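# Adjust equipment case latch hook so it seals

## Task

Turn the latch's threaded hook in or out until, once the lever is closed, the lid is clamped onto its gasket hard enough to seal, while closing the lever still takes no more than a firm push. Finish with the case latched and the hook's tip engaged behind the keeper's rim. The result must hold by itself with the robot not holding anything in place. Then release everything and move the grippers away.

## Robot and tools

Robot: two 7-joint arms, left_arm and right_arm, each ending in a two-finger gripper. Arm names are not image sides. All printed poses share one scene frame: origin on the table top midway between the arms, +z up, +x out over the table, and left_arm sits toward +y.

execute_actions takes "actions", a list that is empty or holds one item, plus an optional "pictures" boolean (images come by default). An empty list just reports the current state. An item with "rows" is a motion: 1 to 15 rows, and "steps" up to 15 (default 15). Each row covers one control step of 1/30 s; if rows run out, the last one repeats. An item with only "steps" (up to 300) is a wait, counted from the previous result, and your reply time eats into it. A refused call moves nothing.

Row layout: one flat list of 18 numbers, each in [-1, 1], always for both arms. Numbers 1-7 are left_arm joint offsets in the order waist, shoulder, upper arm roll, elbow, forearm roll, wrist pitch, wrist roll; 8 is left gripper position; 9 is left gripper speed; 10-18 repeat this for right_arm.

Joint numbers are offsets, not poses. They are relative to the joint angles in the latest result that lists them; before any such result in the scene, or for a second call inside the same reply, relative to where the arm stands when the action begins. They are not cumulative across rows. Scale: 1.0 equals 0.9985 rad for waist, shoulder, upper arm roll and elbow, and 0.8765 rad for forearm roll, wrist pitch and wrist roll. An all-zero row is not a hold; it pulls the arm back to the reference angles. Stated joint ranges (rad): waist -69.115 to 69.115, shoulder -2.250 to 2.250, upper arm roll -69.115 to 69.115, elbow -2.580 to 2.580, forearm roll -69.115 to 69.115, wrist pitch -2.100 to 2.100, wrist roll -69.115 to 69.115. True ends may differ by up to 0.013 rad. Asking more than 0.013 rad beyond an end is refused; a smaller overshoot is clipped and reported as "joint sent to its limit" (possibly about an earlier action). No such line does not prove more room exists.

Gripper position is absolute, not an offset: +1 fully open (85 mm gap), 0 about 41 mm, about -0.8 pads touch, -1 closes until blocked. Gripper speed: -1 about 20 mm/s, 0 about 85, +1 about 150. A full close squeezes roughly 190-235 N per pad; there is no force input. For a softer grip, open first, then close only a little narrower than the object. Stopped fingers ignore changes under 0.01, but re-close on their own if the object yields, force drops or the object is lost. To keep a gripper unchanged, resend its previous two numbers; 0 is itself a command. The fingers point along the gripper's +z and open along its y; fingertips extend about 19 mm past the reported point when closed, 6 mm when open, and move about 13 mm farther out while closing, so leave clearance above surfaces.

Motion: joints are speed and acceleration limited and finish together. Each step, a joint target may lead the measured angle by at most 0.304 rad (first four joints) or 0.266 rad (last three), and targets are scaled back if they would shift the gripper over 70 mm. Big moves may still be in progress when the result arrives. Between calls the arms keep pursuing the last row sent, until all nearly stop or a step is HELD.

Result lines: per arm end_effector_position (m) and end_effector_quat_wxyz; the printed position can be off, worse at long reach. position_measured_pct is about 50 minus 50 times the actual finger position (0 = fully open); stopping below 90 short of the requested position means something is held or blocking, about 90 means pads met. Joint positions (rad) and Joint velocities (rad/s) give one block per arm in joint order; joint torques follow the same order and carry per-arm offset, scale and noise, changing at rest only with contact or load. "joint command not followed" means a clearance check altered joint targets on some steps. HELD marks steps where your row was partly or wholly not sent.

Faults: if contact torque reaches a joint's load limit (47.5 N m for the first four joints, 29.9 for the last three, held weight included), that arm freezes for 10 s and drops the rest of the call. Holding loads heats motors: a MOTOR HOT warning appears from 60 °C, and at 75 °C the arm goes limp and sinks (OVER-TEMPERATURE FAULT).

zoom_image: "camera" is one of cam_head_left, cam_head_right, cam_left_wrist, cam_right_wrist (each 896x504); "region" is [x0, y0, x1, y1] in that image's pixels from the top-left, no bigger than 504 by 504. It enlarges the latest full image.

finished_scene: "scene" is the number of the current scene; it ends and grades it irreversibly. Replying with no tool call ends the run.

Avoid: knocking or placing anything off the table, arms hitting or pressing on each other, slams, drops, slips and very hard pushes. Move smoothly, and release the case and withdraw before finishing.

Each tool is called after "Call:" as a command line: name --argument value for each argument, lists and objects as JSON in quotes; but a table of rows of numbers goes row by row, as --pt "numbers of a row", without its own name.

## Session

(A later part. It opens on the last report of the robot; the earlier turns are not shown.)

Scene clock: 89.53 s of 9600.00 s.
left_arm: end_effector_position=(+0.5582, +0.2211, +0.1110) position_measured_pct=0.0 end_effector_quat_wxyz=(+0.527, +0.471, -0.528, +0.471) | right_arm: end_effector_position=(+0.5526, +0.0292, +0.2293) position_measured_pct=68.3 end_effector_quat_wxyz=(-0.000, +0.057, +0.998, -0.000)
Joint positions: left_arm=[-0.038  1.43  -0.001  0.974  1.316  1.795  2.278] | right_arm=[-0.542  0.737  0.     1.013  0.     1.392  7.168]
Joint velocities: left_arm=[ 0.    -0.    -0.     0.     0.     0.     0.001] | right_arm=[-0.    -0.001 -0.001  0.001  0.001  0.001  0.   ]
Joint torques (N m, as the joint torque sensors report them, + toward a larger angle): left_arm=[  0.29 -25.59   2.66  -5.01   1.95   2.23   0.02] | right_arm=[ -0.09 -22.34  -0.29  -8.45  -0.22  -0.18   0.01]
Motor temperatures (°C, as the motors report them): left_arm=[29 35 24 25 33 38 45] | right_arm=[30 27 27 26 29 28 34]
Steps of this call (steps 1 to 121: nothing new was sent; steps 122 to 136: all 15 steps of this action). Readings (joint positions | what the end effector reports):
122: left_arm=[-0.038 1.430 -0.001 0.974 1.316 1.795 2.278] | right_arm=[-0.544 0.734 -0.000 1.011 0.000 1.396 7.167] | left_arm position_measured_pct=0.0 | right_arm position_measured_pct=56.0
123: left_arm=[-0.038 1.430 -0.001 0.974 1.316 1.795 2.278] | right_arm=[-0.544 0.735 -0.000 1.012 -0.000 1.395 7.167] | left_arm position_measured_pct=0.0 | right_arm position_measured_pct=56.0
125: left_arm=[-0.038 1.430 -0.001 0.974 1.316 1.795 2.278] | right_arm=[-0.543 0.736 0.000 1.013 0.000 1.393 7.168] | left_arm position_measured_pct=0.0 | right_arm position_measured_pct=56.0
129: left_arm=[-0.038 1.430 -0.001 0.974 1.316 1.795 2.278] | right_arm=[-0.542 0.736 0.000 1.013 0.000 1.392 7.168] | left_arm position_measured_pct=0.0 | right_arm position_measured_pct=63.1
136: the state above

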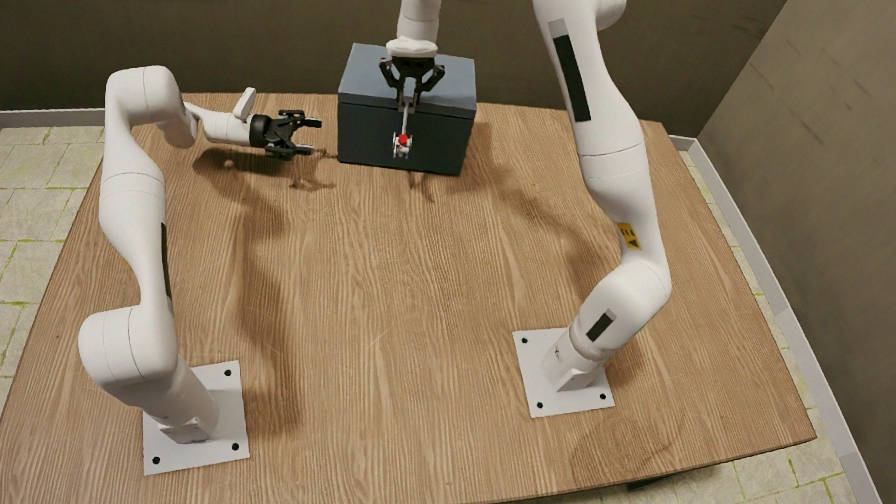

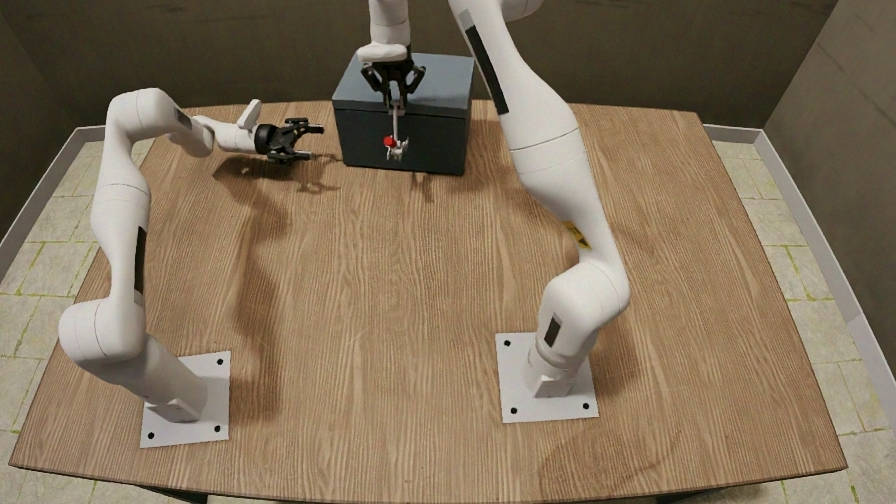

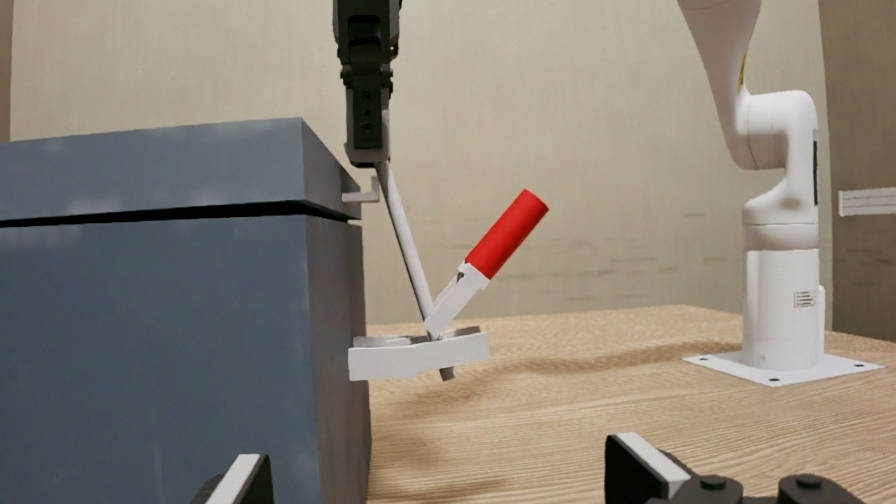

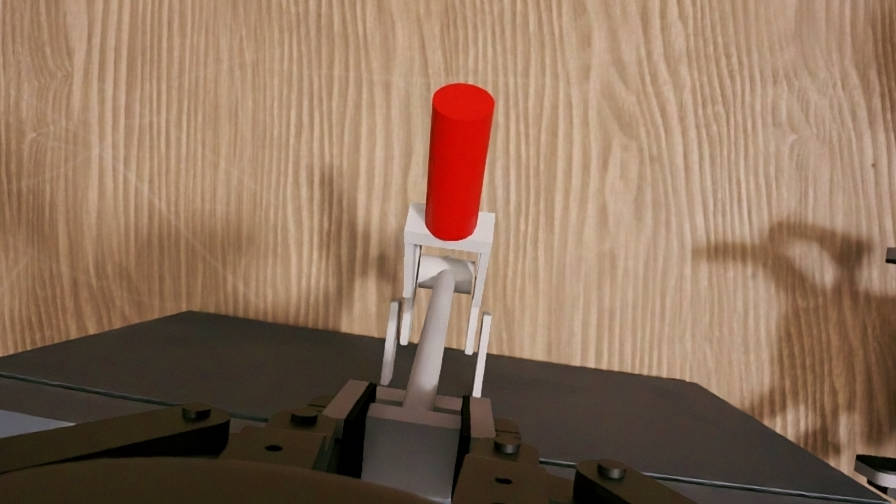

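Call:
execute_actions --actions '[{"rows":[[0,0,0,0,0,0,0,1,0,-0.005,-0.0105,0,0.0177,0,-0.008,-0.006,-0.37,-0.5],[0,0,0,0,0,0,0,1,0,-0.005,-0.0105,0,0.0177,0,-0.008,-0.006,-0.37,-0.5],[0,0,0,0,0,0,0,1,0,-0.011,-0.021,0,0.035,0,-0.016,-0.012,-0.37,-0.5],[0,0,0,0,0,0,0,1,0,-0.011,-0.021,0,0.035,0,-0.016,-0.012,-0.37,-0.5],[0,0,0,0,0,0,0,1,0,-0.016,-0.0315,0,0.053,0,-0.024,-0.018,-0.37,-0.5],[0,0,0,0,0,0,0,1,0,-0.016,-0.0315,0,0.053,0,-0.024,-0.018,-0.37,-0.5],[0,0,0,0,0,0,0,1,0,-0.022,-0.042,0,0.071,0,-0.032,-0.025,-0.37,-0.5],[0,0,0,0,0,0,0,1,0,-0.022,-0.042,0,0.071,0,-0.032,-0.025,-0.37,-0.5],[0,0,0,0,0,0,0,1,0,-0.027,-0.0525,0,0.088,0,-0.04,-0.031,-0.37,-0.5],[0,0,0,0,0,0,0,1,0,-0.027,-0.0525,0,0.088,0,-0.04,-0.031,-0.37,-0.5],[0,0,0,0,0,0,0,1,0,-0.0325,-0.063,0,0.106,0,-0.0486,-0.037,-0.37,-0.5]],"steps":15}]' --pictures false

Call:
execute_actions --actions '[{"steps":12}]'

Scene clock: 92.60 s of 9600.00 s.
left_arm: end_effector_position=(+0.5582, +0.2211, +0.1110) position_measured_pct=0.0 end_effector_quat_wxyz=(+0.527, +0.471, -0.528, +0.471) | right_arm: end_effector_position=(+0.5265, +0.0324, +0.2339) position_measured_pct=68.3 end_effector_quat_wxyz=(+0.001, +0.058, +0.998, +0.000)
Joint positions: left_arm=[-0.038  1.43  -0.001  0.974  1.316  1.795  2.278] | right_arm=[-0.572  0.677  0.     1.11   0.     1.352  7.138]
Joint velocities: left_arm=[ 0.     0.    -0.    -0.001  0.    -0.     0.   ] | right_arm=[-0.029 -0.052 -0.003  0.104 -0.003 -0.043 -0.033]
Joint torques (N m, as the joint torque sensors report them, + toward a larger angle): left_arm=[  0.26 -25.89   2.74  -5.24   1.67   2.37  -0.09] | right_arm=[ -0.29 -19.37  -0.18  -8.31   0.06  -0.09   0.18]
Motor temperatures (°C, as the motors report them): left_arm=[29 35 24 25 33 38 45] | right_arm=[30 27 27 26 29 28 34]
Steps of this call (steps 1 to 15: the robot went on to your last target; steps 16 to 77: nothing new was sent; steps 78 to 92: all 15 steps of this action). Readings (joint positions | what the end effector reports):
78: left_arm=[-0.038 1.430 -0.001 0.974 1.316 1.795 2.278] | right_arm=[-0.543 0.736 0.000 1.014 0.000 1.392 7.168] | left_arm position_measured_pct=0.0 | right_arm position_measured_pct=68.3
79: left_arm=[-0.038 1.430 -0.001 0.974 1.316 1.795 2.278] | right_arm=[-0.544 0.733 0.000 1.018 0.000 1.390 7.167] | left_arm position_measured_pct=0.0 | right_arm position_measured_pct=68.3
81: left_arm=[-0.038 1.430 -0.001 0.974 1.316 1.795 2.278] | right_arm=[-0.547 0.726 0.000 1.029 0.000 1.386 7.164] | left_arm position_measured_pct=0.0 | right_arm position_measured_pct=68.3
85: left_arm=[-0.038 1.430 -0.001 0.974 1.316 1.795 2.278] | right_arm=[-0.556 0.708 0.001 1.058 0.001 1.374 7.155] | left_arm position_measured_pct=0.0 | right_arm position_measured_pct=68.3
92: the state above

Scene clock: 93.00 s of 9600.00 s.
left_arm: end_effector_position=(+0.5582, +0.2211, +0.1110) position_measured_pct=0.0 end_effector_quat_wxyz=(+0.527, +0.471, -0.528, +0.471) | right_arm: end_effector_position=(+0.5242, +0.0327, +0.2339) position_measured_pct=68.3 end_effector_quat_wxyz=(+0.001, +0.058, +0.998, +0.000)
Joint positions: left_arm=[-0.038  1.43  -0.001  0.974  1.316  1.795  2.278] | right_arm=[-0.575  0.673  0.     1.118  0.     1.349  7.136]
Joint velocities: left_arm=[-0.     0.     0.    -0.    -0.    -0.     0.002] | right_arm=[-0.     0.001 -0.     0.004 -0.    -0.001 -0.001]
Joint torques (N m, as the joint torque sensors report them, + toward a larger angle): left_arm=[  0.02 -25.56   3.25  -5.28   1.7    2.17   0.15] | right_arm=[ -0.27 -21.08  -0.19  -7.63  -0.03  -0.12   0.01]
Motor temperatures (°C, as the motors report them): left_arm=[29 35 24 25 33 38 45] | right_arm=[30 27 27 26 29 28 34]
Steps of this call (steps 1 to 12: the robot went on to your last target). Readings (joint positions | what the end effector reports):
1: left_arm=[-0.038 1.430 -0.001 0.974 1.316 1.795 2.278] | right_arm=[-0.573 0.676 0.000 1.113 0.000 1.351 7.137] | left_arm position_measured_pct=0.0 | right_arm position_measured_pct=68.3
2: left_arm=[-0.038 1.430 -0.001 0.974 1.316 1.795 2.278] | right_arm=[-0.573 0.675 0.000 1.115 0.000 1.351 7.137] | left_arm position_measured_pct=0.0 | right_arm position_measured_pct=68.3
4: left_arm=[-0.038 1.430 -0.001 0.974 1.316 1.795 2.278] | right_arm=[-0.574 0.674 0.000 1.117 0.000 1.350 7.136] | left_arm position_measured_pct=0.0 | right_arm position_measured_pct=68.3
8: left_arm=[-0.038 1.430 -0.001 0.974 1.316 1.795 2.278] | right_arm=[-0.574 0.673 0.000 1.118 0.000 1.349 7.136] | left_arm position_measured_pct=0.0 | right_arm position_measured_pct=68.3
12: the state above

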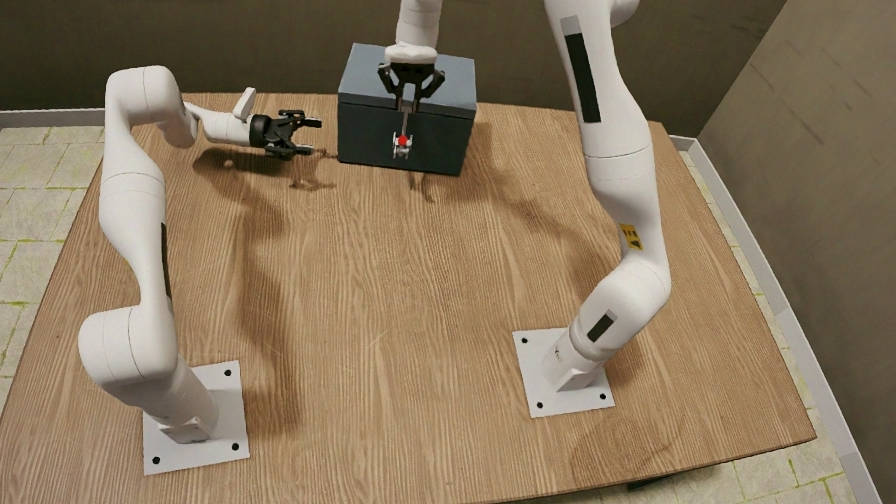

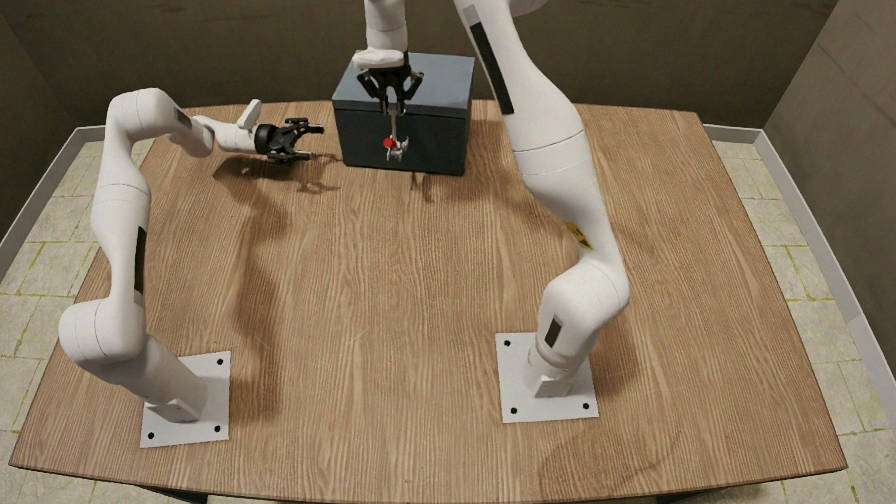

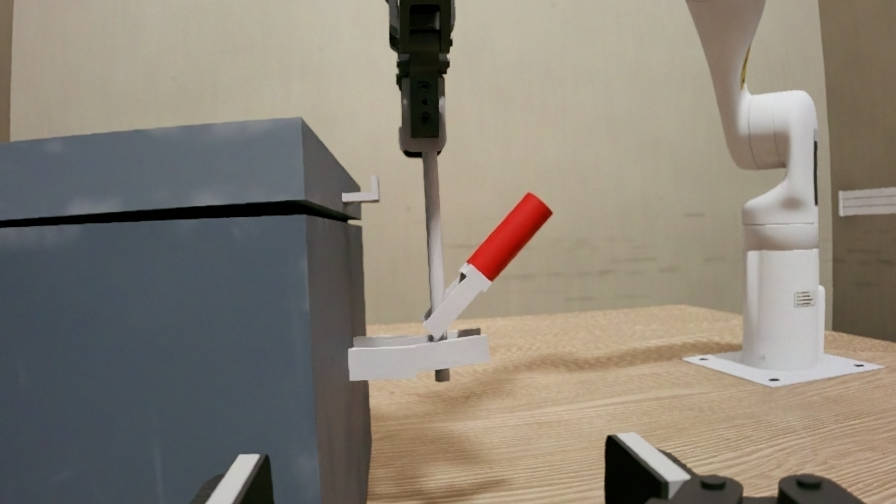

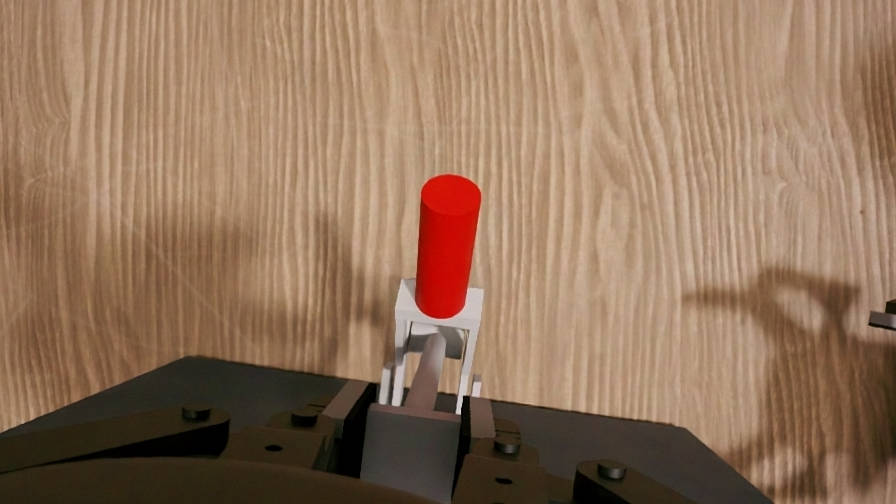

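Call:
execute_actions --actions '[{"rows":[[0,0,0,0,0,0,0,1,0,-0.0035,-0.006,0,0.0112,0,-0.006,-0.004,-0.37,-0.5],[0,0,0,0,0,0,0,1,0,-0.0035,-0.006,0,0.0112,0,-0.006,-0.004,-0.37,-0.5],[0,0,0,0,0,0,0,1,0,-0.0035,-0.006,0,0.0112,0,-0.006,-0.004,-0.37,-0.5],[0,0,0,0,0,0,0,1,0,-0.0035,-0.006,0,0.0112,0,-0.006,-0.004,-0.37,-0.5],[0,0,0,0,0,0,0,1,0,-0.0035,-0.006,0,0.0112,0,-0.006,-0.004,-0.37,-0.5],[0,0,0,0,0,0,0,1,0,-0.0035,-0.006,0,0.0112,0,-0.006,-0.004,-0.37,-0.5],[0,0,0,0,0,0,0,1,0,-0.0035,-0.006,0,0.0112,0,-0.006,-0.004,-0.37,-0.5],[0,0,0,0,0,0,0,1,0,-0.0035,-0.006,0,0.0112,0,-0.006,-0.004,-0.37,-0.5],[0,0,0,0,0,0,0,1,0,-0.0035,-0.006,0,0.0112,0,-0.006,-0.004,-0.31,0]],"steps":15}]'

Scene clock: 98.57 s of 9600.00 s.
left_arm: end_effector_position=(+0.5582, +0.2211, +0.1110) position_measured_pct=0.0 end_effector_quat_wxyz=(+0.527, +0.471, -0.528, +0.471) | right_arm: end_effector_position=(+0.5213, +0.0331, +0.2339) position_measured_pct=65.5 end_effector_quat_wxyz=(+0.001, +0.058, +0.998, +0.000)
Joint positions: left_arm=[-0.038  1.43  -0.001  0.974  1.316  1.795  2.278] | right_arm=[-0.578  0.667  0.     1.129  0.     1.344  7.133]
Joint velocities: left_arm=[-0.    -0.     0.     0.    -0.     0.001 -0.   ] | right_arm=[-0.    -0.001  0.    -0.001  0.001  0.001 -0.001]
Joint torques (N m, as the joint torque sensors report them, + toward a larger angle): left_arm=[  0.26 -25.82   2.9   -5.41   1.79   2.38   0.06] | right_arm=[ -0.1  -21.62  -0.43  -7.73   0.03  -0.07   0.04]
Motor temperatures (°C, as the motors report them): left_arm=[29 35 24 25 33 38 45] | right_arm=[30 27 27 26 29 28 34]
Steps of this call (steps 1 to 15: the robot went on to your last target; steps 16 to 152: nothing new was sent; steps 153 to 167: all 15 steps of this action). Readings (joint positions | what the end effector reports):
153: left_arm=[-0.038 1.430 -0.001 0.974 1.316 1.795 2.278] | right_arm=[-0.575 0.672 0.000 1.119 0.000 1.349 7.136] | left_arm position_measured_pct=0.0 | right_arm position_measured_pct=68.3
154: left_arm=[-0.038 1.430 -0.001 0.974 1.316 1.795 2.278] | right_arm=[-0.576 0.670 0.000 1.122 0.000 1.347 7.135] | left_arm position_measured_pct=0.0 | right_arm position_measured_pct=68.3
156: left_arm=[-0.038 1.430 -0.001 0.974 1.316 1.795 2.278] | right_arm=[-0.577 0.668 0.000 1.126 0.000 1.346 7.134] | left_arm position_measured_pct=0.0 | right_arm position_measured_pct=68.3
160: left_arm=[-0.038 1.430 -0.001 0.974 1.316 1.795 2.278] | right_arm=[-0.578 0.667 0.000 1.128 0.000 1.344 7.133] | left_arm position_measured_pct=0.0 | right_arm position_measured_pct=68.3
167: the state above

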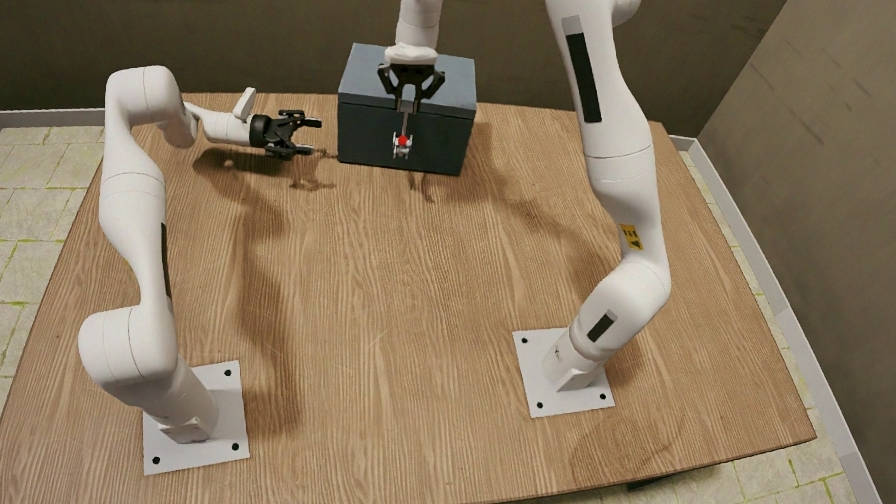

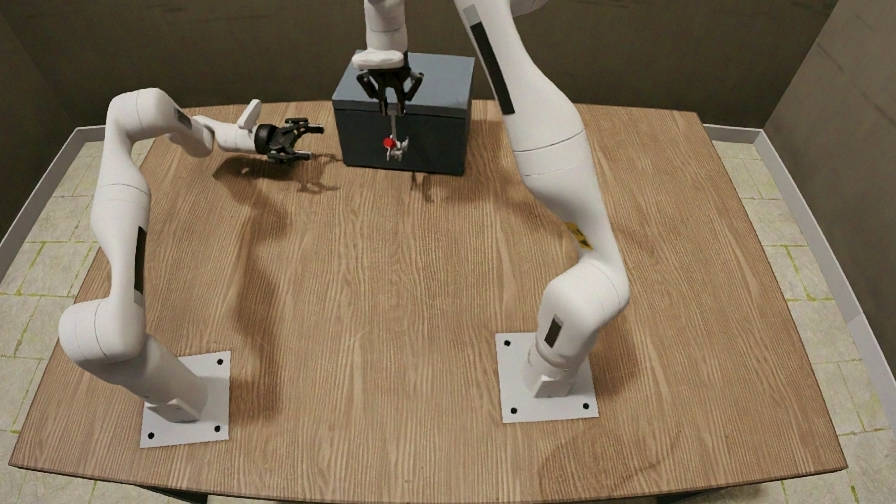

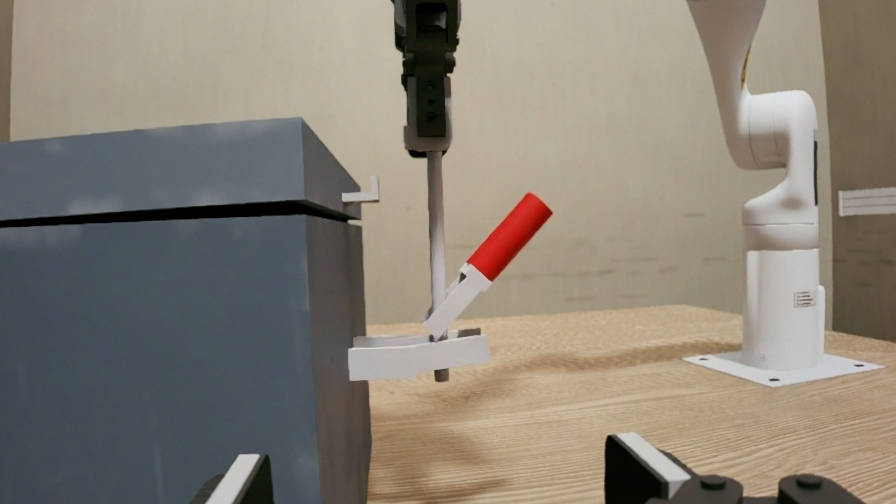

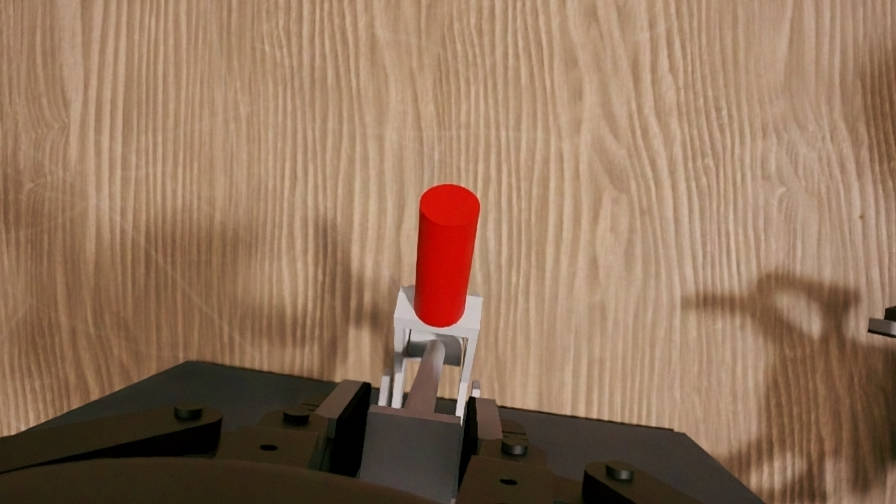

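Call:
execute_actions --actions '[{"rows":[[0,0,0,0,0,0,0,1,0,-0.0045,-0.005,0,0.0112,0,-0.007,-0.004,-0.31,0],[0,0,0,0,0,0,0,1,0,-0.0045,-0.005,0,0.0112,0,-0.007,-0.004,-0.31,0],[0,0,0,0,0,0,0,1,0,-0.0045,-0.005,0,0.0112,0,-0.007,-0.004,-0.31,0],[0,0,0,0,0,0,0,1,0,-0.0045,-0.005,0,0.0112,0,-0.007,-0.004,-0.31,0],[0,0,0,0,0,0,0,1,0,-0.0045,-0.005,0,0.0112,0,-0.007,-0.004,-0.31,0],[0,0,0,0,0,0,0,1,0,-0.0045,-0.005,0,0.0112,0,-0.007,-0.004,-0.31,0],[0,0,0,0,0,0,0,1,0,-0.0045,-0.005,0,0.0112,0,-0.007,-0.004,-0.31,0],[0,0,0,0,0,0,0,1,0,-0.0045,-0.005,0,0.0112,0,-0.007,-0.004,-0.31,0],[0,0,0,0,0,0,0,1,0,-0.0045,-0.005,0,0.0112,0,-0.007,-0.004,-0.31,0],[0,0,0,0,0,0,0,1,0,-0.0045,-0.005,0,0.0112,0,-0.007,-0.004,-0.37,-0.5]],"steps":15}]'

Scene clock: 104.50 s of 9600.00 s.
left_arm: end_effector_position=(+0.5582, +0.2211, +0.1110) position_measured_pct=0.0 end_effector_quat_wxyz=(+0.527, +0.471, -0.528, +0.471) | right_arm: end_effector_position=(+0.5183, +0.0336, +0.2333) position_measured_pct=68.3 end_effector_quat_wxyz=(+0.001, +0.057, +0.998, -0.000)
Joint positions: left_arm=[-0.038  1.43  -0.001  0.974  1.316  1.795  2.278] | right_arm=[-0.582  0.662  0.001  1.141  0.001  1.338  7.129]
Joint velocities: left_arm=[-0.     0.    -0.    -0.001  0.     0.001 -0.002] | right_arm=[ 0.001 -0.    -0.001  0.    -0.004 -0.002  0.004]
Joint torques (N m, as the joint torque sensors report them, + toward a larger angle): left_arm=[  0.14 -25.34   3.05  -5.17   1.78   2.24   0.1 ] | right_arm=[ -0.24 -21.61  -0.19  -8.25  -0.03  -0.07  -0.27]
Motor temperatures (°C, as the motors report them): left_arm=[29 36 24 25 33 38 45] | right_arm=[30 27 27 26 29 28 34]
Steps of this call (steps 1 to 15: the robot went on to your last target; steps 16 to 163: nothing new was sent; steps 164 to 178: all 15 steps of this action). Readings (joint positions | what the end effector reports):
164: left_arm=[-0.038 1.430 -0.001 0.974 1.316 1.795 2.278] | right_arm=[-0.578 0.666 0.000 1.130 0.000 1.344 7.132] | left_arm position_measured_pct=0.0 | right_arm position_measured_pct=65.5
165: left_arm=[-0.038 1.430 -0.001 0.974 1.316 1.795 2.278] | right_arm=[-0.580 0.665 0.001 1.133 0.000 1.342 7.132] | left_arm position_measured_pct=0.0 | right_arm position_measured_pct=65.5
167: left_arm=[-0.038 1.430 -0.001 0.974 1.316 1.795 2.278] | right_arm=[-0.581 0.663 0.000 1.137 0.000 1.340 7.130] | left_arm position_measured_pct=0.0 | right_arm position_measured_pct=65.5
171: left_arm=[-0.038 1.430 -0.001 0.974 1.316 1.795 2.278] | right_arm=[-0.582 0.662 0.000 1.140 0.000 1.338 7.129] | left_arm position_measured_pct=0.0 | right_arm position_measured_pct=65.5
178: the state above

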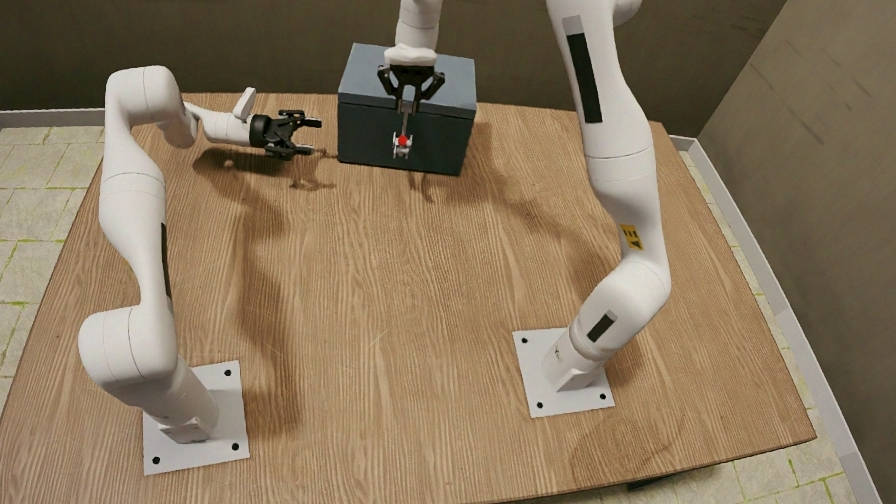

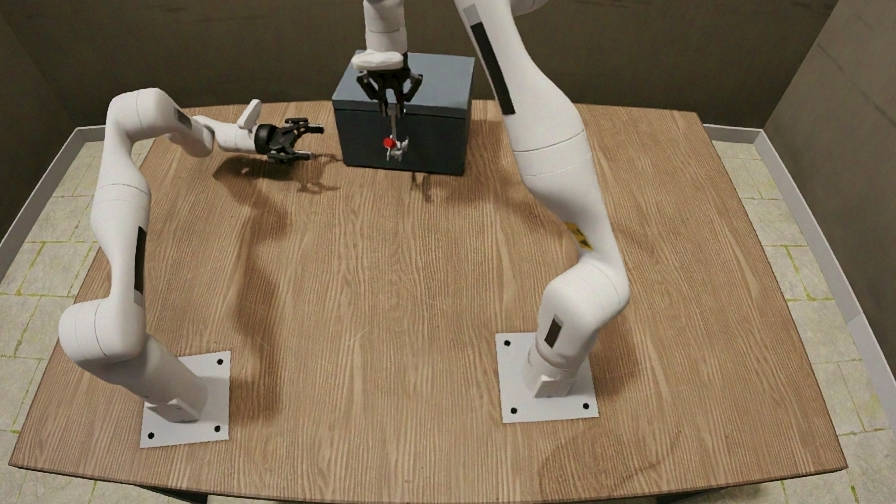

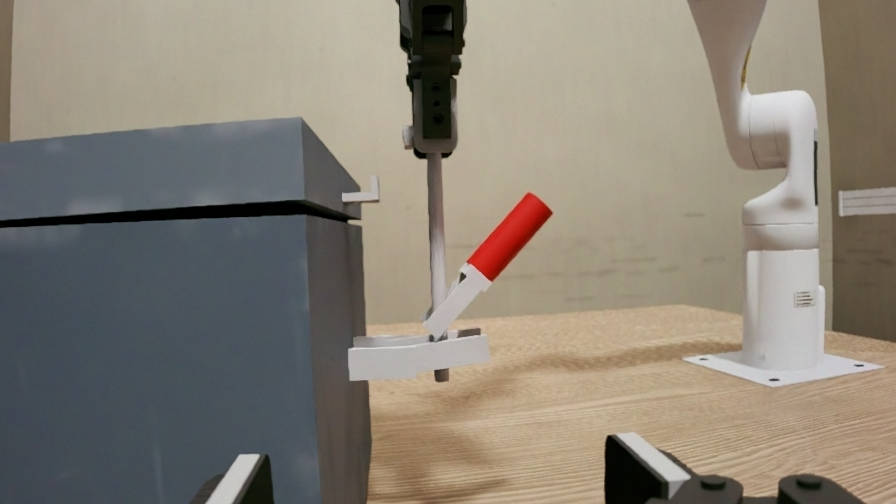

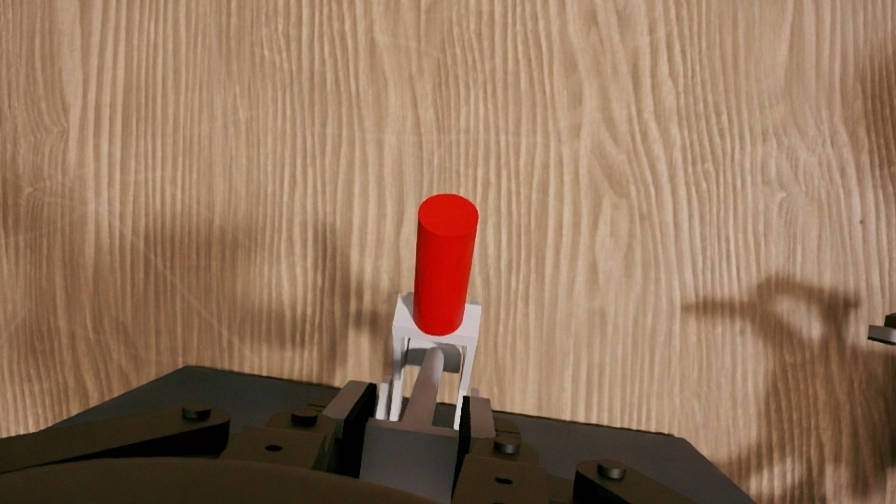

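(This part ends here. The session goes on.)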